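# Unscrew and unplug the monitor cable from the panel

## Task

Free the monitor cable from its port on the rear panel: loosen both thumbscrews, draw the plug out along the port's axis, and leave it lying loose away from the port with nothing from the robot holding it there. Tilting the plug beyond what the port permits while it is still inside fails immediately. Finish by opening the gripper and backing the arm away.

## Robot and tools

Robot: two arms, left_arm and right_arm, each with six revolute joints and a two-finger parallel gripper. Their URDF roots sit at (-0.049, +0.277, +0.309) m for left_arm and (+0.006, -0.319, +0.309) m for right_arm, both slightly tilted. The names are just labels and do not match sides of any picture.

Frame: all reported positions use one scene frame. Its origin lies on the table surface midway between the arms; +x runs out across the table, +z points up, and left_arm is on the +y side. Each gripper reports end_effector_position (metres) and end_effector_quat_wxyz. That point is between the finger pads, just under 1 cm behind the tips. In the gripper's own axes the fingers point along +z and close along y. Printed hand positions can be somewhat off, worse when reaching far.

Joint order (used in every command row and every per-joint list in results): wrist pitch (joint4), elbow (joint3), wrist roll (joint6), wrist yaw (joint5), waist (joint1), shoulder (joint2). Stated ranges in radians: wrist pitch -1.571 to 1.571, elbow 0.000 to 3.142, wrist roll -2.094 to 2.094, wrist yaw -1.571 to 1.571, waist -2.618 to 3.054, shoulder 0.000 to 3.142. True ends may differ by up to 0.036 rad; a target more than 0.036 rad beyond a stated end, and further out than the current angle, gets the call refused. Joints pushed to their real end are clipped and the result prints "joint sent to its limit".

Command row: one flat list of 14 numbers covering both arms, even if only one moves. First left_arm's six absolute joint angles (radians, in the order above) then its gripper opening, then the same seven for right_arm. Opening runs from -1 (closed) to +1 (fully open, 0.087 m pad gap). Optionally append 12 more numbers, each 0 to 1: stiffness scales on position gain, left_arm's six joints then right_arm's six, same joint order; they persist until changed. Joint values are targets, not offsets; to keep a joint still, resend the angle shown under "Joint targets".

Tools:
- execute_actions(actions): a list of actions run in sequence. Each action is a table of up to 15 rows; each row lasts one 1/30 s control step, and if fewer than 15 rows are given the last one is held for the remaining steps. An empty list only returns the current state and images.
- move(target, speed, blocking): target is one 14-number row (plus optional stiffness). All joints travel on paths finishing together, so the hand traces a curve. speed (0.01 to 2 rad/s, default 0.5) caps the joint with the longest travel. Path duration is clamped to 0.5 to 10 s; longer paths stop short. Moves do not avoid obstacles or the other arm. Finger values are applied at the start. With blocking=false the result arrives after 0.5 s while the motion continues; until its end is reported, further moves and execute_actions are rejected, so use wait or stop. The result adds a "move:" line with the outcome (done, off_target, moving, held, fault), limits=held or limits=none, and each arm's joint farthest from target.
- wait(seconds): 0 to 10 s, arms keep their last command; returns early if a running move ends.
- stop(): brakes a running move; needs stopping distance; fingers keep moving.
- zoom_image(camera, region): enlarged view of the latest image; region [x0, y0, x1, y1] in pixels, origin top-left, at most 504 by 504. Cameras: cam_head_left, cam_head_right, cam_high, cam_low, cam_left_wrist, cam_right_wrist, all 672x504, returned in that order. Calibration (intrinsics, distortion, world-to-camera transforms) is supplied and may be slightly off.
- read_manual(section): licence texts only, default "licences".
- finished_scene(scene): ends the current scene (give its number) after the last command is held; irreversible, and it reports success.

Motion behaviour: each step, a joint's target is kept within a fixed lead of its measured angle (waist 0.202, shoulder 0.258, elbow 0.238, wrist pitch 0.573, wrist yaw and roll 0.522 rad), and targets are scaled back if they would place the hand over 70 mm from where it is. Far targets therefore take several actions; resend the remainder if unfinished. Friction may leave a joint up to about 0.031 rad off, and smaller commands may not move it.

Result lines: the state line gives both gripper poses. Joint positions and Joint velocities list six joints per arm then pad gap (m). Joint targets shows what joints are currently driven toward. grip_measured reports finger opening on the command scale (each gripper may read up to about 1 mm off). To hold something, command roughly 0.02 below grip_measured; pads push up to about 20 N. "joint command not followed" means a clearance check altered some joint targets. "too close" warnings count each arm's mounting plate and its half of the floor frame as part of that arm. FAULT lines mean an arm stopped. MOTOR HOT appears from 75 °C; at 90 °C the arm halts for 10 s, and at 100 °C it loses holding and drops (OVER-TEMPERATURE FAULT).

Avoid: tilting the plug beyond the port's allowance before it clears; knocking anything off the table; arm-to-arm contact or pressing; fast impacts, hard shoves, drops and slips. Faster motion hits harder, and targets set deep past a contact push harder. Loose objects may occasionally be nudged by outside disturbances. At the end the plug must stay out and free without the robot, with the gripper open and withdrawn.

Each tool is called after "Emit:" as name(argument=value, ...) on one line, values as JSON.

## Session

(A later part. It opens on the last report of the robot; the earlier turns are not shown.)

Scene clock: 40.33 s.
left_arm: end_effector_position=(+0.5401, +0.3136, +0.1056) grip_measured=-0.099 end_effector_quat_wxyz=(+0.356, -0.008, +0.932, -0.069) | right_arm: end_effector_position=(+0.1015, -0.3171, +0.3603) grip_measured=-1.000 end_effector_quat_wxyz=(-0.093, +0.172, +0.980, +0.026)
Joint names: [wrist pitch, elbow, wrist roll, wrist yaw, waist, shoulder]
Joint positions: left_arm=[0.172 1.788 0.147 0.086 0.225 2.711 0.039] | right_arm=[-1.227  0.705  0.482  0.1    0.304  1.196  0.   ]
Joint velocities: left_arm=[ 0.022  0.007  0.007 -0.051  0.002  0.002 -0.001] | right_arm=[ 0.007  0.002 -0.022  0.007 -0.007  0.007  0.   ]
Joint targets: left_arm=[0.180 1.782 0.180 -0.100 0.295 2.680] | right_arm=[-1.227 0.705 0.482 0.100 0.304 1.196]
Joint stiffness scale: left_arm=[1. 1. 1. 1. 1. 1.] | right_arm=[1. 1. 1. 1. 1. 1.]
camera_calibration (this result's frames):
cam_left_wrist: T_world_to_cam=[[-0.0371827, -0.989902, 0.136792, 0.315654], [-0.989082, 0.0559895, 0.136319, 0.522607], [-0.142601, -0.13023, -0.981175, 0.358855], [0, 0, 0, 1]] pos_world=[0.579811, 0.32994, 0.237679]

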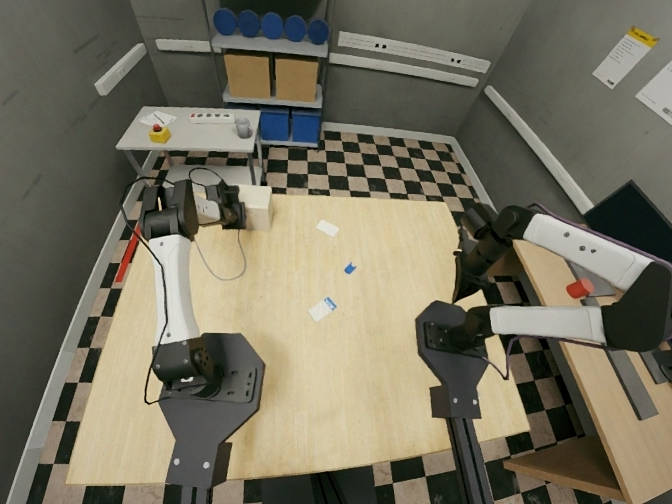

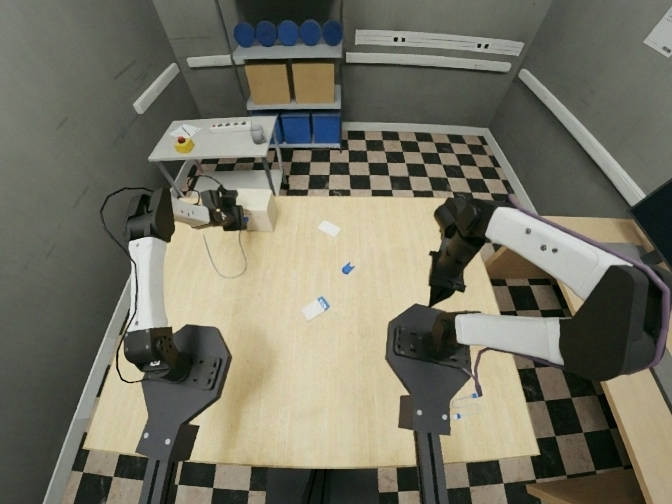

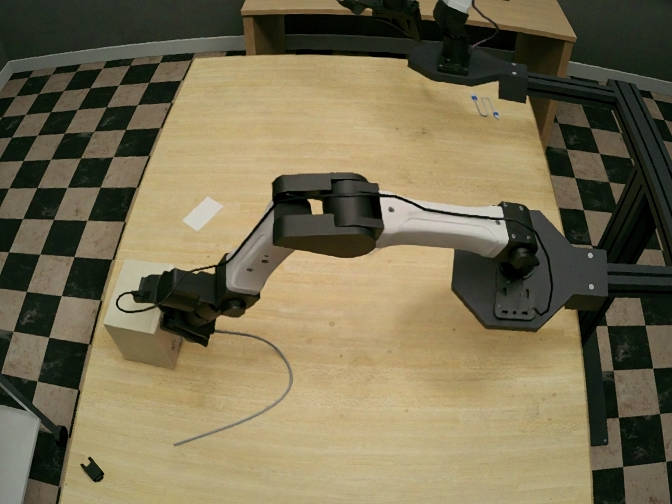

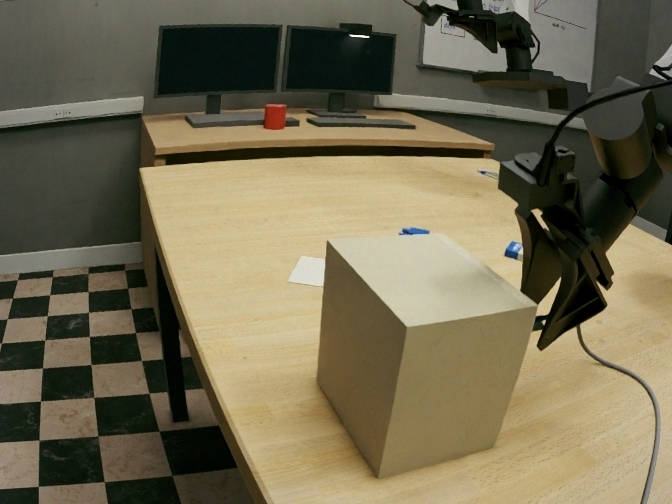

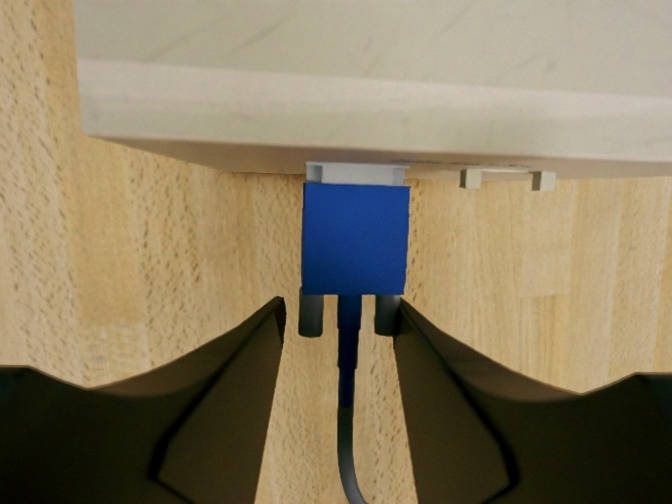

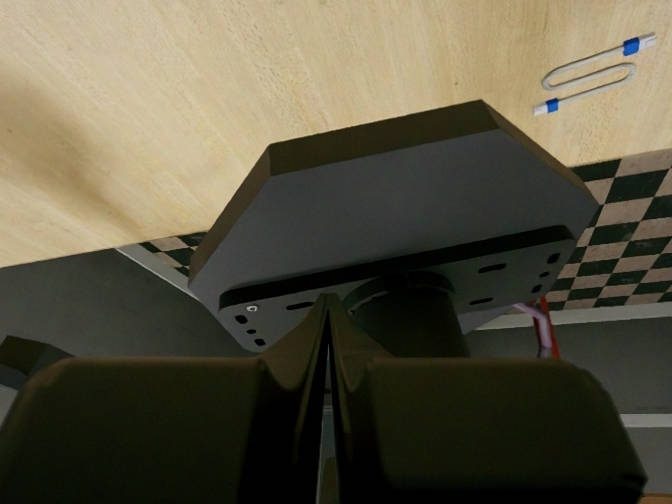

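Emit:
execute_actions(actions=[[[0.155,1.782,0.18,-0.1,0.295,2.66,-0.1, -1.227,0.705,0.482,0.1,0.304,1.196,-1]],[[0.135,1.782,0.18,-0.1,0.295,2.645,-0.1, -1.227,0.705,0.482,0.1,0.304,1.196,-1]],[[0.125,1.782,0.14,0.12,0.22,2.68,-0.1, -1.227,0.705,0.482,0.1,0.304,1.196,-1]],[[0.12,1.782,0.12,0.22,0.195,2.69,-0.1, -1.227,0.705,0.482,0.1,0.304,1.196,-1]],[[0.11,1.782,0.1,0.33,0.15,2.70,-0.1, -1.227,0.705,0.482,0.1,0.304,1.196,-1]],[[0.14,1.782,0.1,0.33,0.15,2.73,-0.1, -1.227,0.705,0.482,0.1,0.304,1.196,-1]],[[0.175,1.782,0.1,0.33,0.15,2.757,-0.1, -1.227,0.705,0.482,0.1,0.304,1.196,-1]],[[0.21,1.782,0.1,0.33,0.15,2.785,-0.1, -1.227,0.705,0.482,0.1,0.304,1.196,-1]]])

Emit:
zoom_image(camera="cam_left_wrist", region=[250, 280, 410, 390])

Scene clock: 44.93 s.
left_arm: end_effector_position=(+0.5475, +0.2968, +0.1020) grip_measured=-0.099 end_effector_quat_wxyz=(+0.380, +0.002, +0.920, -0.098) | right_arm: end_effector_position=(+0.1015, -0.3171, +0.3603) grip_measured=-1.000 end_effector_quat_wxyz=(-0.093, +0.172, +0.980, +0.026)
Joint names: [wrist pitch, elbow, wrist roll, wrist yaw, waist, shoulder]
Joint positions: left_arm=[0.245 1.788 0.139 0.151 0.217 2.741 0.039] | right_arm=[-1.227  0.705  0.482  0.1    0.304  1.196  0.   ]
Joint velocities: left_arm=[-0.022 -0.007 -0.022  0.037 -0.002 -0.007 -0.   ] | right_arm=[ 0.022 -0.012 -0.007 -0.022  0.002  0.007  0.   ]
Joint targets: left_arm=[0.210 1.782 0.100 0.330 0.150 2.785] | right_arm=[-1.227 0.705 0.482 0.100 0.304 1.196]
Joint stiffness scale: left_arm=[1. 1. 1. 1. 1. 1.] | right_arm=[1. 1. 1. 1. 1. 1.]
camera_calibration (this result's frames):
cam_left_wrist: T_world_to_cam=[[-0.0827156, -0.979854, 0.181782, 0.317188], [-0.99218, 0.0980787, 0.0772029, 0.52659], [-0.0934764, -0.173974, -0.980304, 0.340194], [0, 0, 0, 1]] pos_world=[0.580508, 0.318336, 0.23518]

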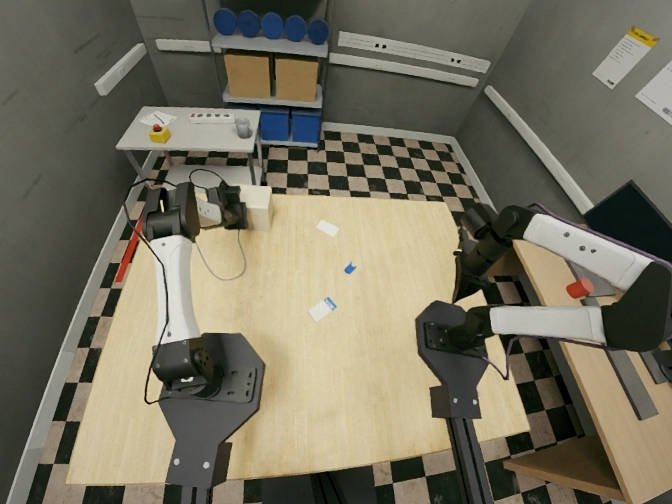

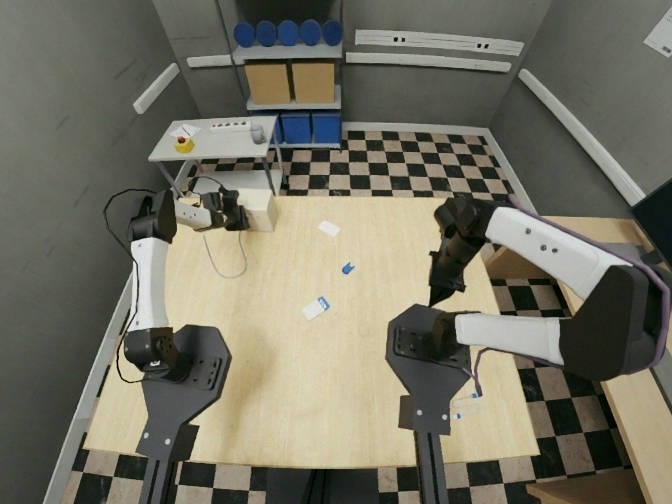

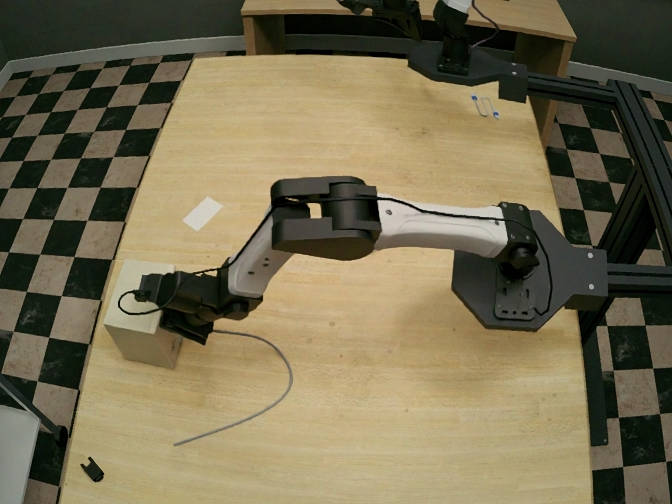

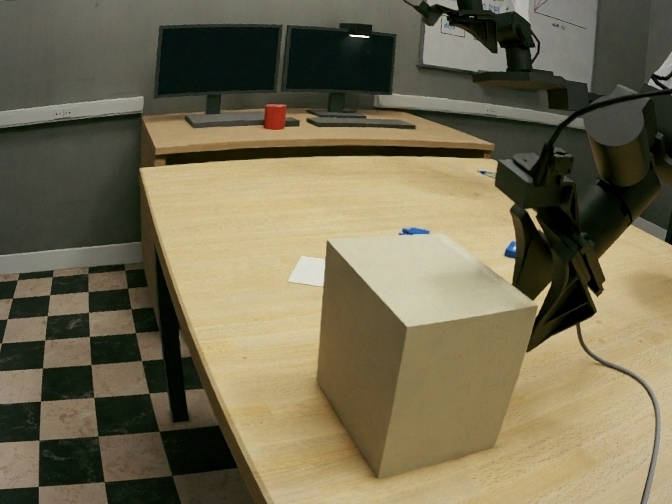

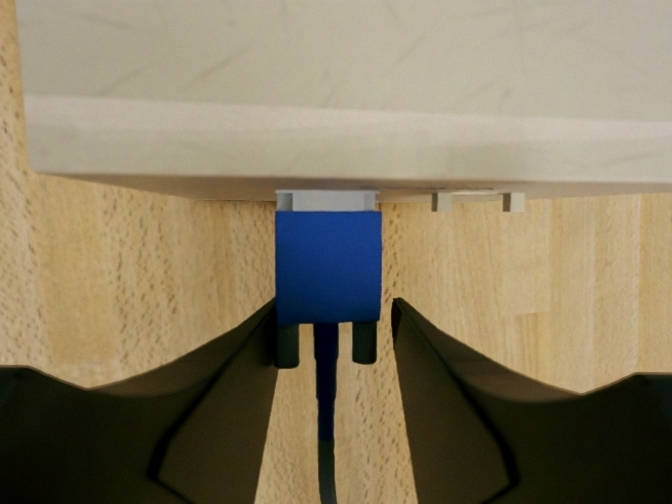

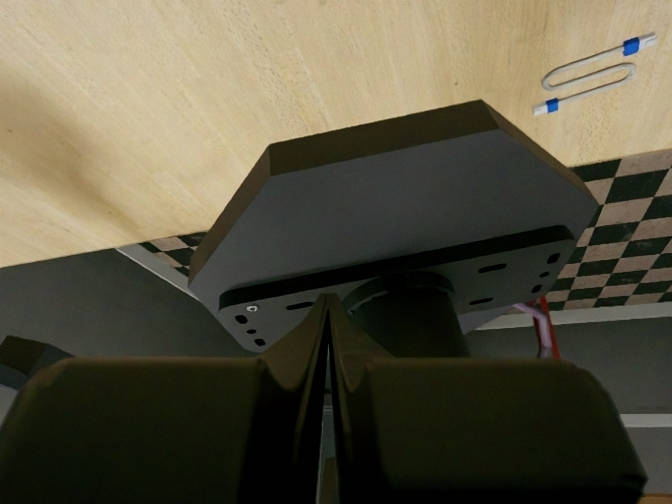

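Region (250, 280, 410, 390) of cam_left_wrist's 672x504 image, scaled by 3.150, with more detail than that image has; it fills the top 346 rows of this view, and the rest is white.

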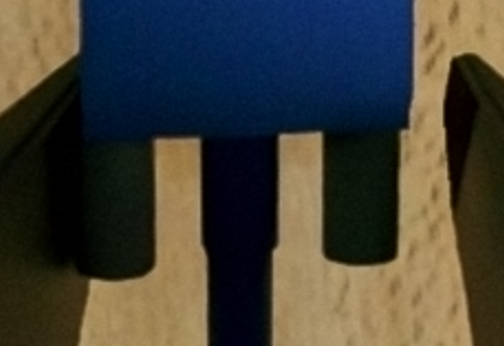

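Emit:
execute_actions(actions=[[[0.2,1.782,0.14,0.11,0.232,2.72,-0.1, -1.227,0.705,0.482,0.1,0.304,1.196,-1]],[[0.12,1.782,0.14,0.11,0.232,2.672,-0.1, -1.227,0.705,0.482,0.1,0.304,1.196,-1]],[[0.12,1.782,0.14,0.11,0.225,2.69,-0.2, -1.227,0.705,0.482,0.1,0.304,1.196,-1]],[[0.12,1.782,0.14,0.2,0.2,2.69,-0.3, -1.227,0.705,0.482,0.1,0.304,1.196,-1]],[[0.09,1.782,0.1,0.33,0.15,2.72,-0.3, -1.227,0.705,0.482,0.1,0.304,1.196,-1]],[[0.07,1.77,0.1,0.33,0.15,2.75,-0.3, -1.227,0.705,0.482,0.1,0.304,1.196,-1]],[[0.08,1.77,0.1,0.33,0.15,2.775,-0.3, -1.227,0.705,0.482,0.1,0.304,1.196,-1]]])

Scene clock: 51.50 s.
left_arm: end_effector_position=(+0.5452, +0.3051, +0.1224) grip_measured=-0.299 end_effector_quat_wxyz=(+0.363, +0.004, +0.927, -0.092) | right_arm: end_effector_position=(+0.1015, -0.3171, +0.3603) grip_measured=-1.000 end_effector_quat_wxyz=(-0.093, +0.172, +0.980, +0.026)
Joint names: [wrist pitch, elbow, wrist roll, wrist yaw, waist, shoulder]
Joint positions: left_arm=[0.146 1.788 0.151 0.136 0.22  2.679 0.031] | right_arm=[-1.227  0.705  0.482  0.1    0.304  1.196  0.   ]
Joint velocities: left_arm=[-0.007  0.002  0.007 -0.007  0.012  0.007 -0.001] | right_arm=[ 0.007 -0.002  0.007  0.007 -0.002 -0.017  0.   ]
Joint targets: left_arm=[0.097 1.775 0.113 0.280 0.168 2.750] | right_arm=[-1.227 0.705 0.482 0.100 0.304 1.196]
Joint stiffness scale: left_arm=[1. 1. 1. 1. 1. 1.] | right_arm=[1. 1. 1. 1. 1. 1.]
camera_calibration (this result's frames):
cam_left_wrist: T_world_to_cam=[[-0.0778567, -0.982373, 0.169947, 0.321009], [-0.988409, 0.0983436, 0.115658, 0.515063], [-0.130333, -0.158973, -0.978642, 0.376751], [0, 0, 0, 1]] pos_world=[0.583189, 0.32459, 0.254578]

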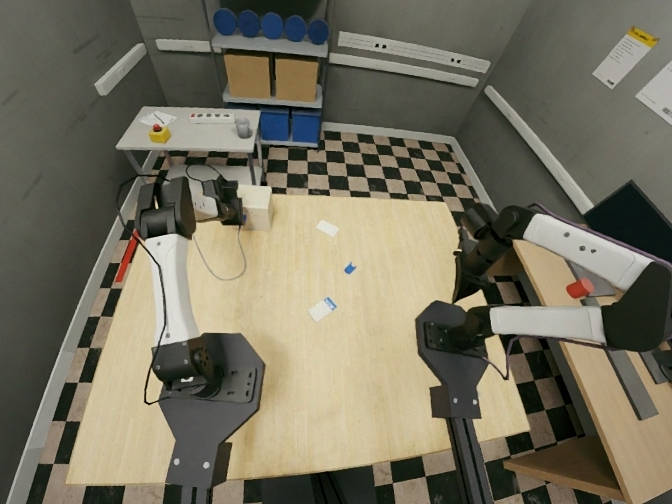

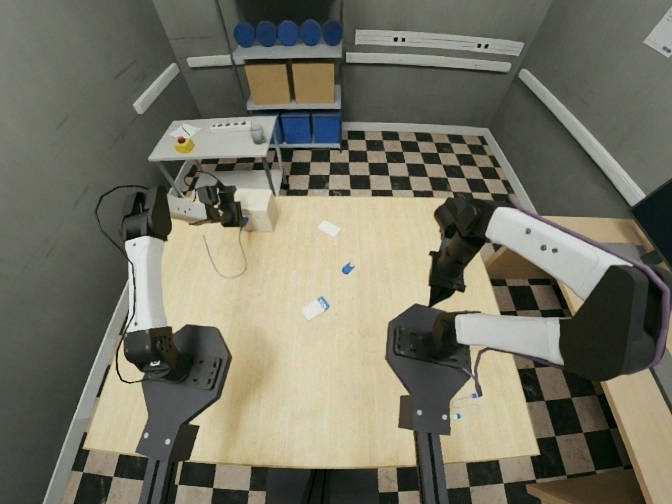

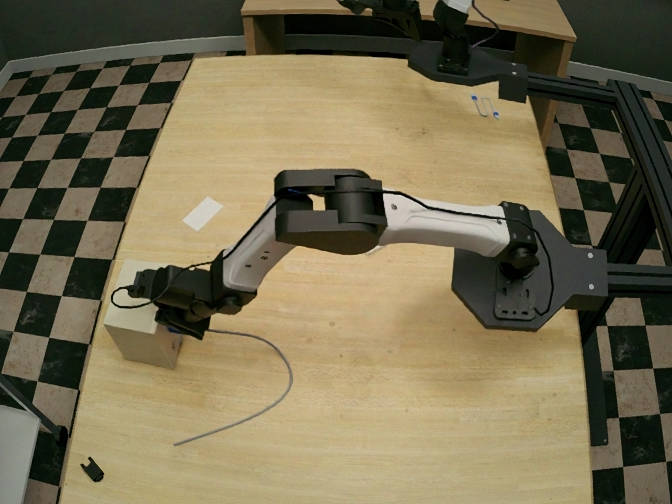

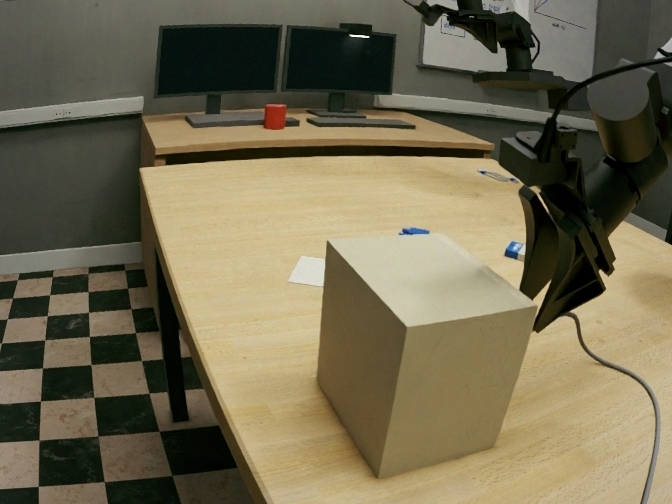

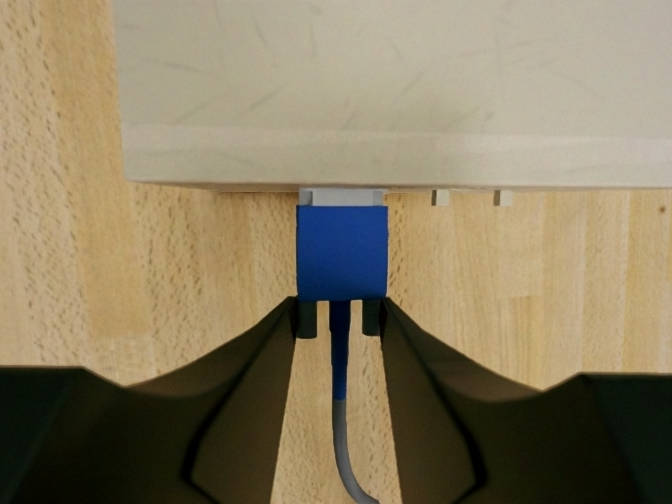

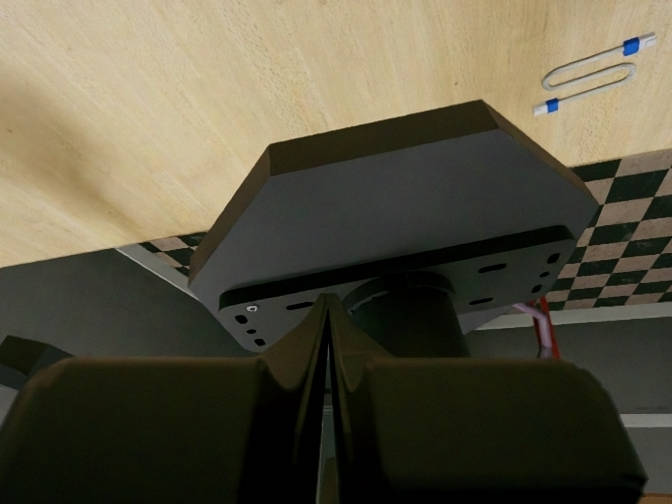

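Emit:
move(target=[0.09,1.788,0.14,0.13,0.22,2.6,-0.1, -1.227,0.705,0.482,0.1,0.304,1.196,-1], speed=0.2)

Emit:
move(target=[1.0,1.2,-0.88,0.31,0.38,2.5,-0.65, -1.227,0.705,0.482,0.1,0.304,1.196,-1], speed=0.8)

Emit:
move(target=[1.435,1.40,-0.88,0.31,0.38,2.94,-0.65, -1.227,0.705,0.482,0.1,0.304,1.196,-1], speed=0.4)

Scene clock: 54.40 s.
left_arm: end_effector_position=(+0.5582, +0.3155, +0.1607) grip_measured=-0.100 end_effector_quat_wxyz=(+0.381, -0.000, +0.920, -0.087) | right_arm: end_effector_position=(+0.1015, -0.3171, +0.3603) grip_measured=-1.000 end_effector_quat_wxyz=(-0.093, +0.172, +0.980, +0.026)
Joint names: [wrist pitch, elbow, wrist roll, wrist yaw, waist, shoulder]
Joint positions: left_arm=[0.11  1.788 0.146 0.134 0.223 2.601 0.039] | right_arm=[-1.227  0.705  0.482  0.1    0.304  1.196  0.   ]
Joint velocities: left_arm=[ 0.051 -0.017 -0.051  0.081  0.007 -0.002  0.001] | right_arm=[-0.007  0.017 -0.066 -0.066 -0.007  0.002  0.   ]
Joint targets: left_arm=[0.090 1.788 0.140 0.130 0.220 2.600] | right_arm=[-1.227 0.705 0.482 0.100 0.304 1.196]
Joint stiffness scale: left_arm=[1. 1. 1. 1. 1. 1.] | right_arm=[1. 1. 1. 1. 1. 1.]
move: done; limits=none; left_arm: farthest joint: the wrist pitch, 0.020 radians from its target (0.056 radians at the start); right_arm: farthest joint: the waist, 0.000 radians from its target (0.000 radians at the start)
camera_calibration (this result's frames):
cam_left_wrist: T_world_to_cam=[[-0.0696681, -0.984117, 0.163278, 0.32274], [-0.993476, 0.0832602, 0.0779294, 0.536108], [-0.0902862, -0.156783, -0.983498, 0.395296], [0, 0, 0, 1]] pos_world=[0.590784, 0.334953, 0.294298]

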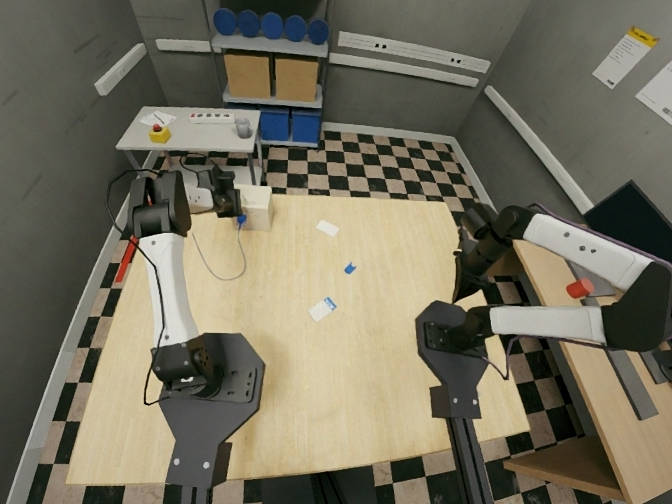

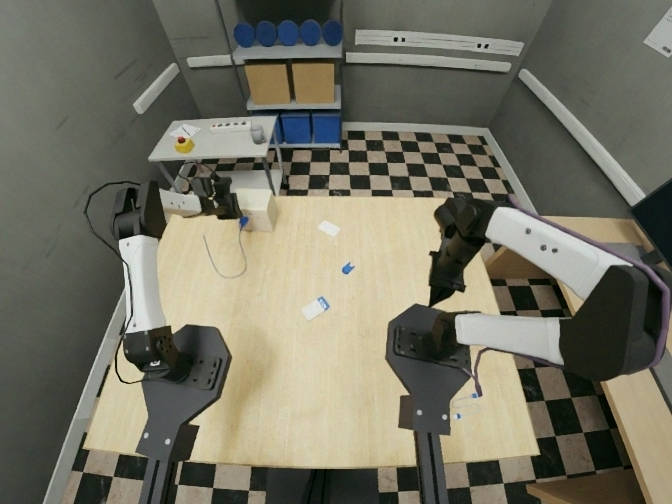

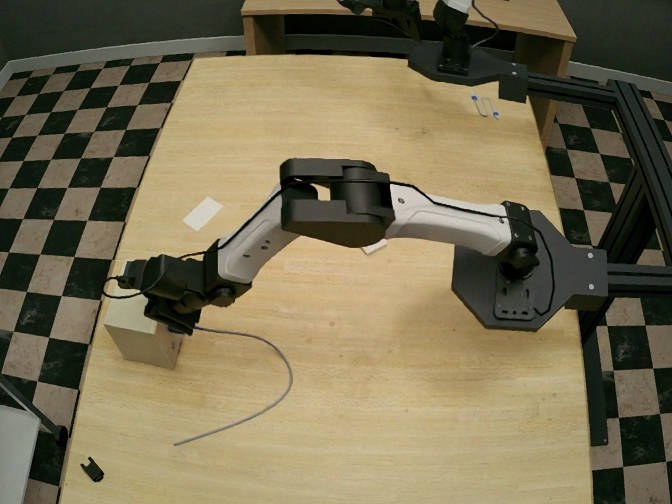

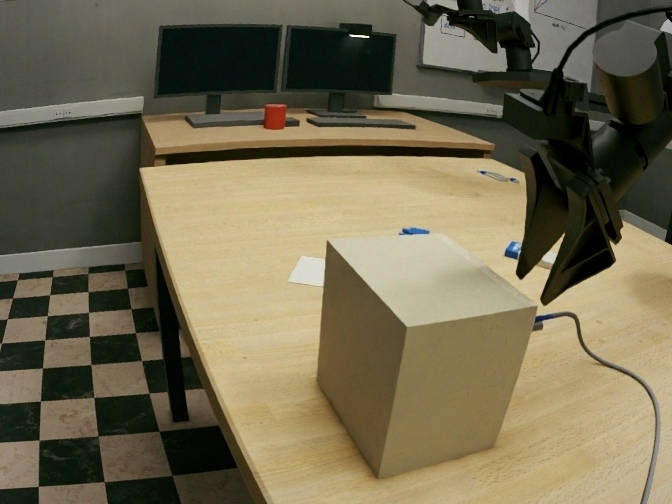

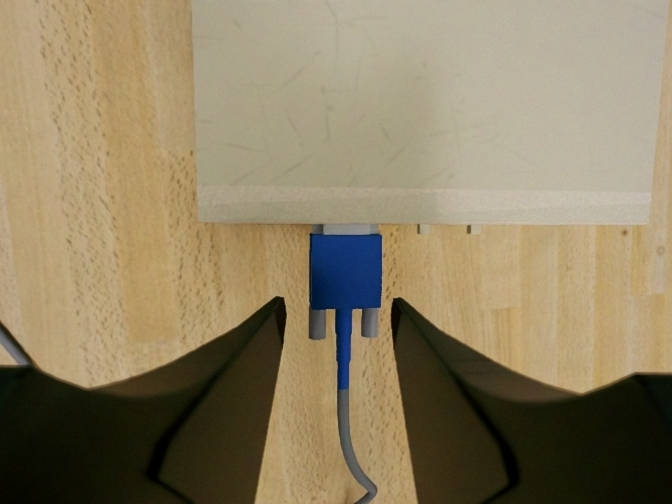

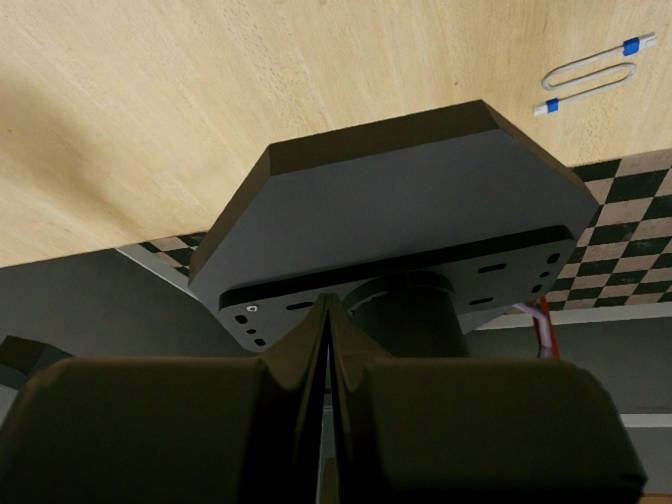

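Scene clock: 56.57 s.
left_arm: end_effector_position=(+0.5159, +0.3377, +0.1964) grip_measured=-0.650 end_effector_quat_wxyz=(+0.456, -0.416, +0.712, -0.333) | right_arm: end_effector_position=(+0.1015, -0.3171, +0.3603) grip_measured=-1.000 end_effector_quat_wxyz=(-0.093, +0.172, +0.980, +0.026)
Joint names: [wrist pitch, elbow, wrist roll, wrist yaw, waist, shoulder]
Joint positions: left_arm=[ 0.995  1.218 -0.872  0.299  0.373  2.513  0.015] | right_arm=[-1.227  0.705  0.482  0.1    0.304  1.196  0.   ]
Joint velocities: left_arm=[-0.007  0.007 -0.007 -0.051  0.002  0.002 -0.001] | right_arm=[ 0.022 -0.007  0.007  0.022  0.007  0.007  0.   ]
Joint targets: left_arm=[1.000 1.200 -0.880 0.310 0.380 2.500] | right_arm=[-1.227 0.705 0.482 0.100 0.304 1.196]
Joint stiffness scale: left_arm=[1. 1. 1. 1. 1. 1.] | right_arm=[1. 1. 1. 1. 1. 1.]
move: done; limits=none; left_arm: farthest joint: the elbow, 0.018 radians from its target (0.588 radians at the start); right_arm: farthest joint: the waist, 0.000 radians from its target (0.000 radians at the start)
camera_calibration (this result's frames):
cam_left_wrist: T_world_to_cam=[[0.284474, -0.431226, 0.856224, -0.169639], [-0.863289, -0.503618, 0.0331809, 0.629322], [0.416901, -0.748608, -0.515538, 0.276406], [0, 0, 0, 1]] pos_world=[0.476311, 0.450705, 0.266866]

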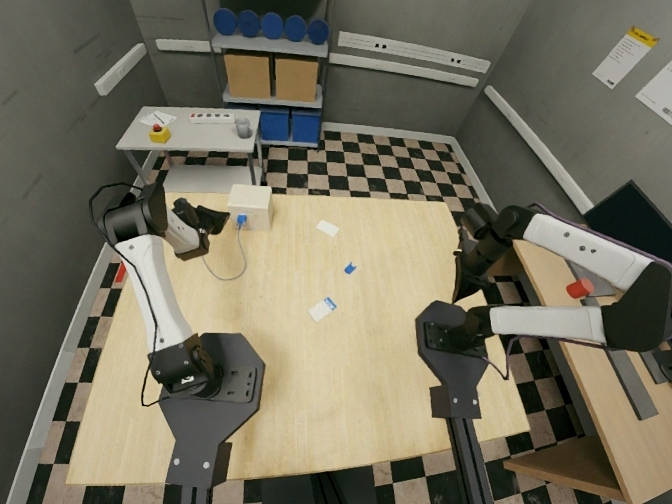

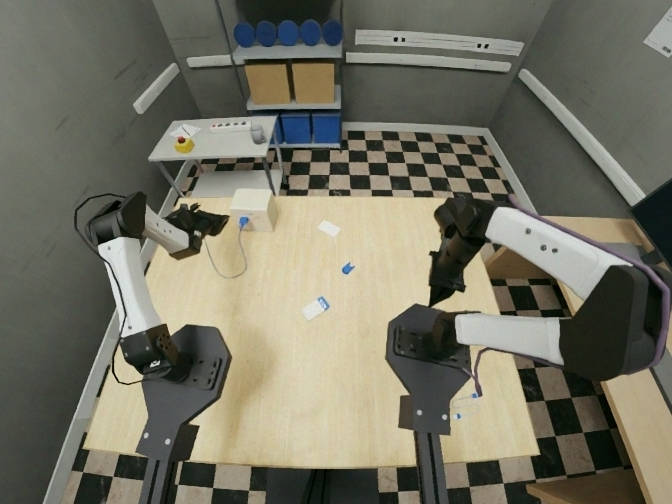

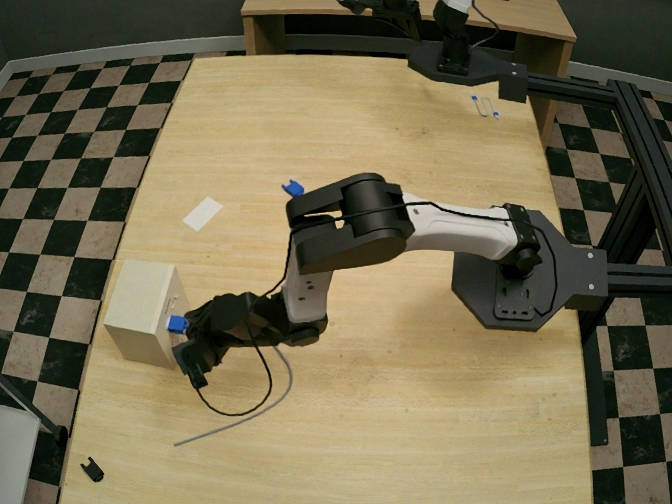

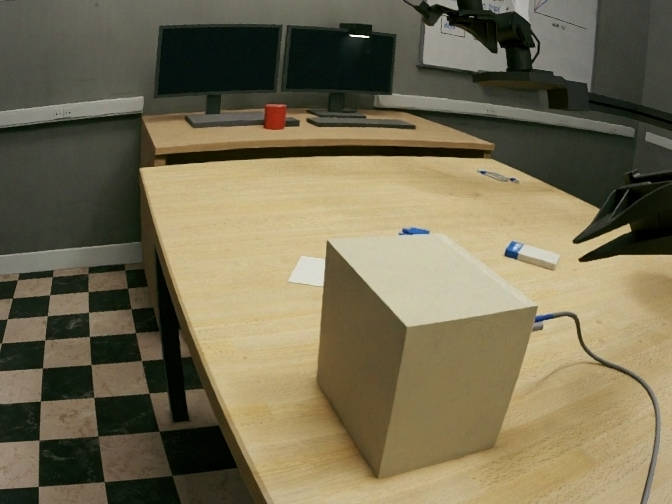

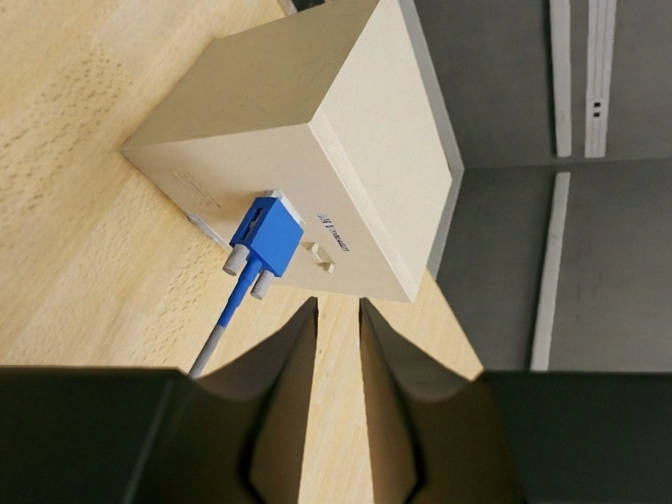

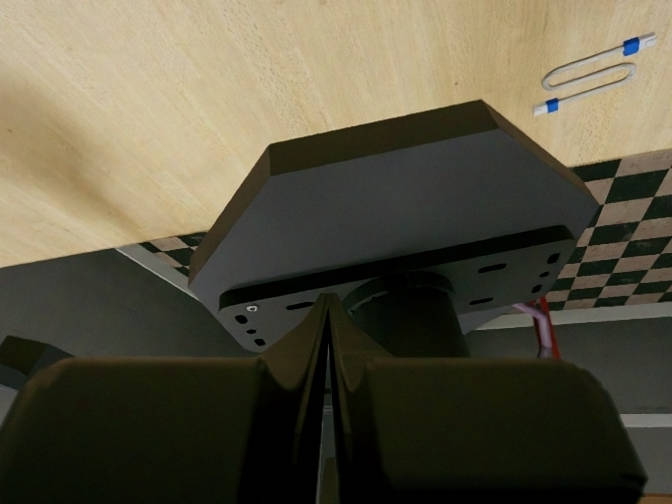

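Scene clock: 58.37 s.
left_arm: end_effector_position=(+0.5095, +0.3237, +0.1186) grip_measured=-0.650 end_effector_quat_wxyz=(+0.533, -0.383, +0.671, -0.346) | right_arm: end_effector_position=(+0.1015, -0.3171, +0.3603) grip_measured=-1.000 end_effector_quat_wxyz=(-0.093, +0.172, +0.980, +0.026)
Joint names: [wrist pitch, elbow, wrist roll, wrist yaw, waist, shoulder]
Joint positions: left_arm=[ 1.43   1.383 -0.875  0.3    0.373  2.922  0.015] | right_arm=[-1.227  0.705  0.482  0.1    0.304  1.196  0.   ]
Joint velocities: left_arm=[ 0.007 -0.007  0.051  0.037 -0.002  0.002 -0.   ] | right_arm=[ 0.051 -0.002  0.007  0.007  0.017 -0.012  0.   ]
Joint targets: left_arm=[1.435 1.400 -0.880 0.310 0.380 2.940] | right_arm=[-1.227 0.705 0.482 0.100 0.304 1.196]
Joint stiffness scale: left_arm=[1. 1. 1. 1. 1. 1.] | right_arm=[1. 1. 1. 1. 1. 1.]
move: done; limits=none; left_arm: farthest joint: the shoulder, 0.018 radians from its target (0.427 radians at the start); right_arm: farthest joint: the waist, 0.000 radians from its target (0.000 radians at the start)
camera_calibration (this result's frames):
cam_left_wrist: T_world_to_cam=[[0.140457, -0.468225, 0.872374, -0.0239015], [-0.838549, -0.524727, -0.146623, 0.634843], [0.526411, -0.710934, -0.466331, 0.154647], [0, 0, 0, 1]] pos_world=[0.454296, 0.431872, 0.186051]

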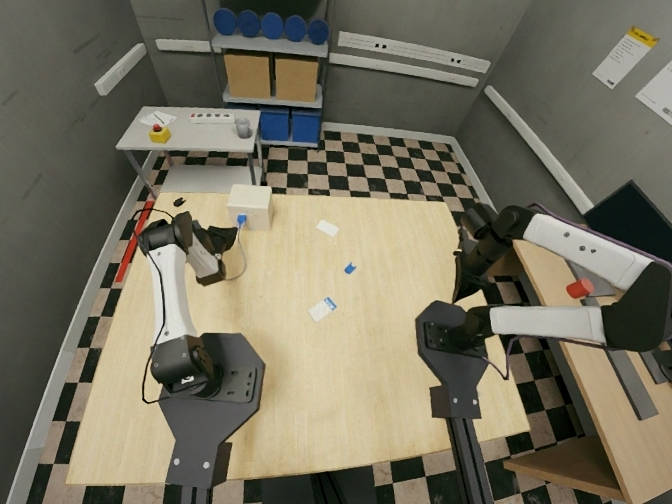

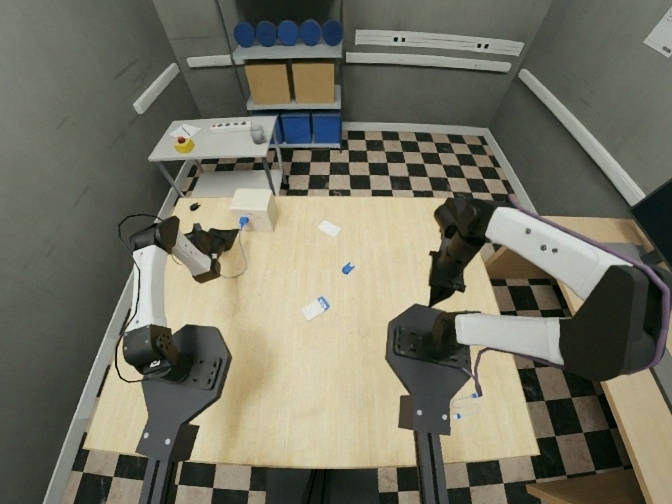

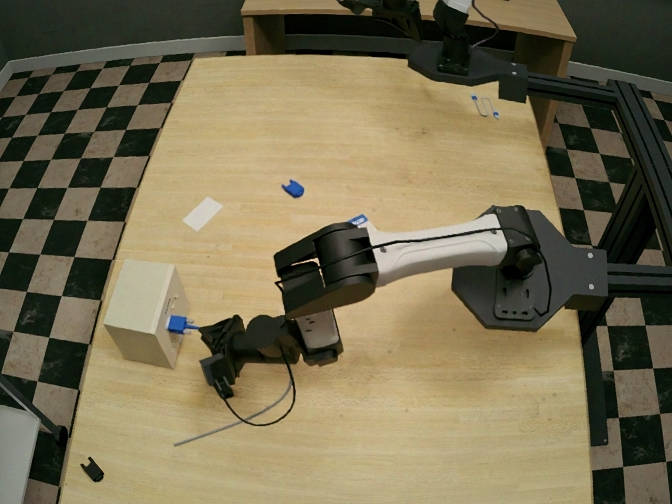

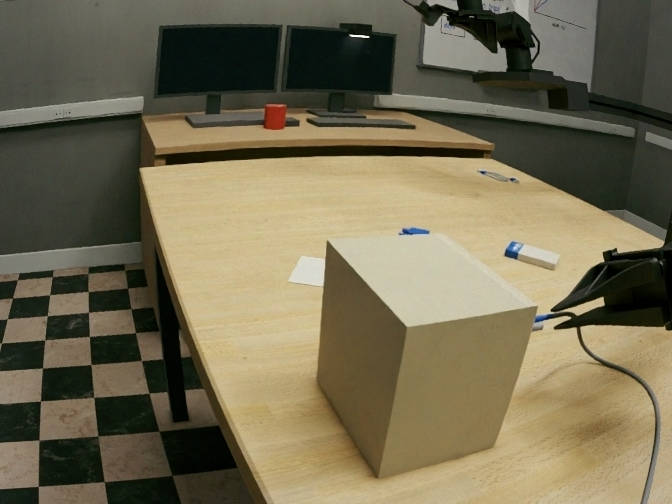

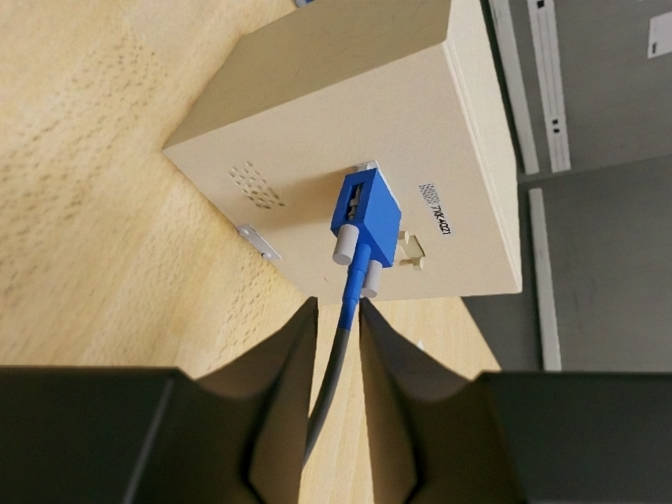

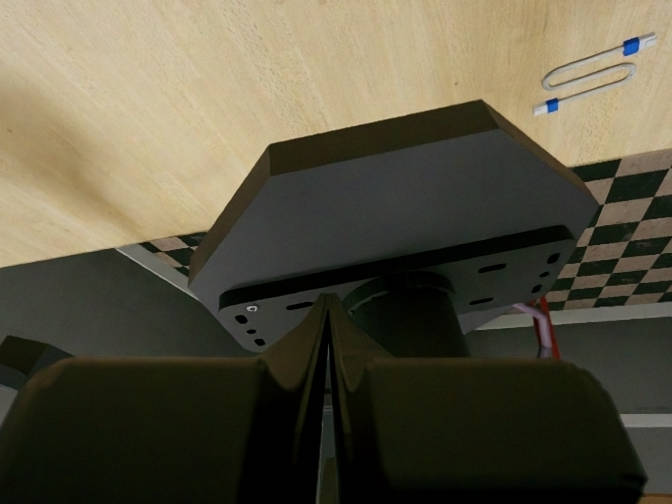

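Emit:
zoom_image(camera="cam_left_wrist", region=[300, 150, 430, 320])

Region (300, 150, 430, 320) of cam_left_wrist's 672x504 image, scaled by 2.965, with more detail than that image has; it fills the left 385 columns of this view, and the rest is white.

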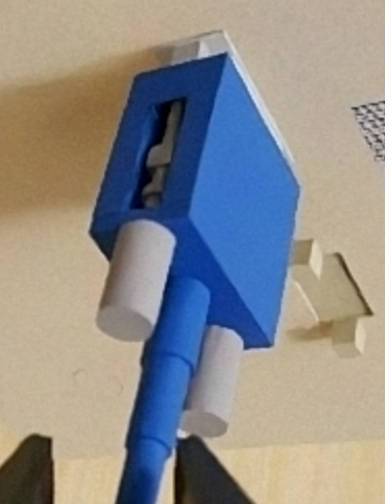

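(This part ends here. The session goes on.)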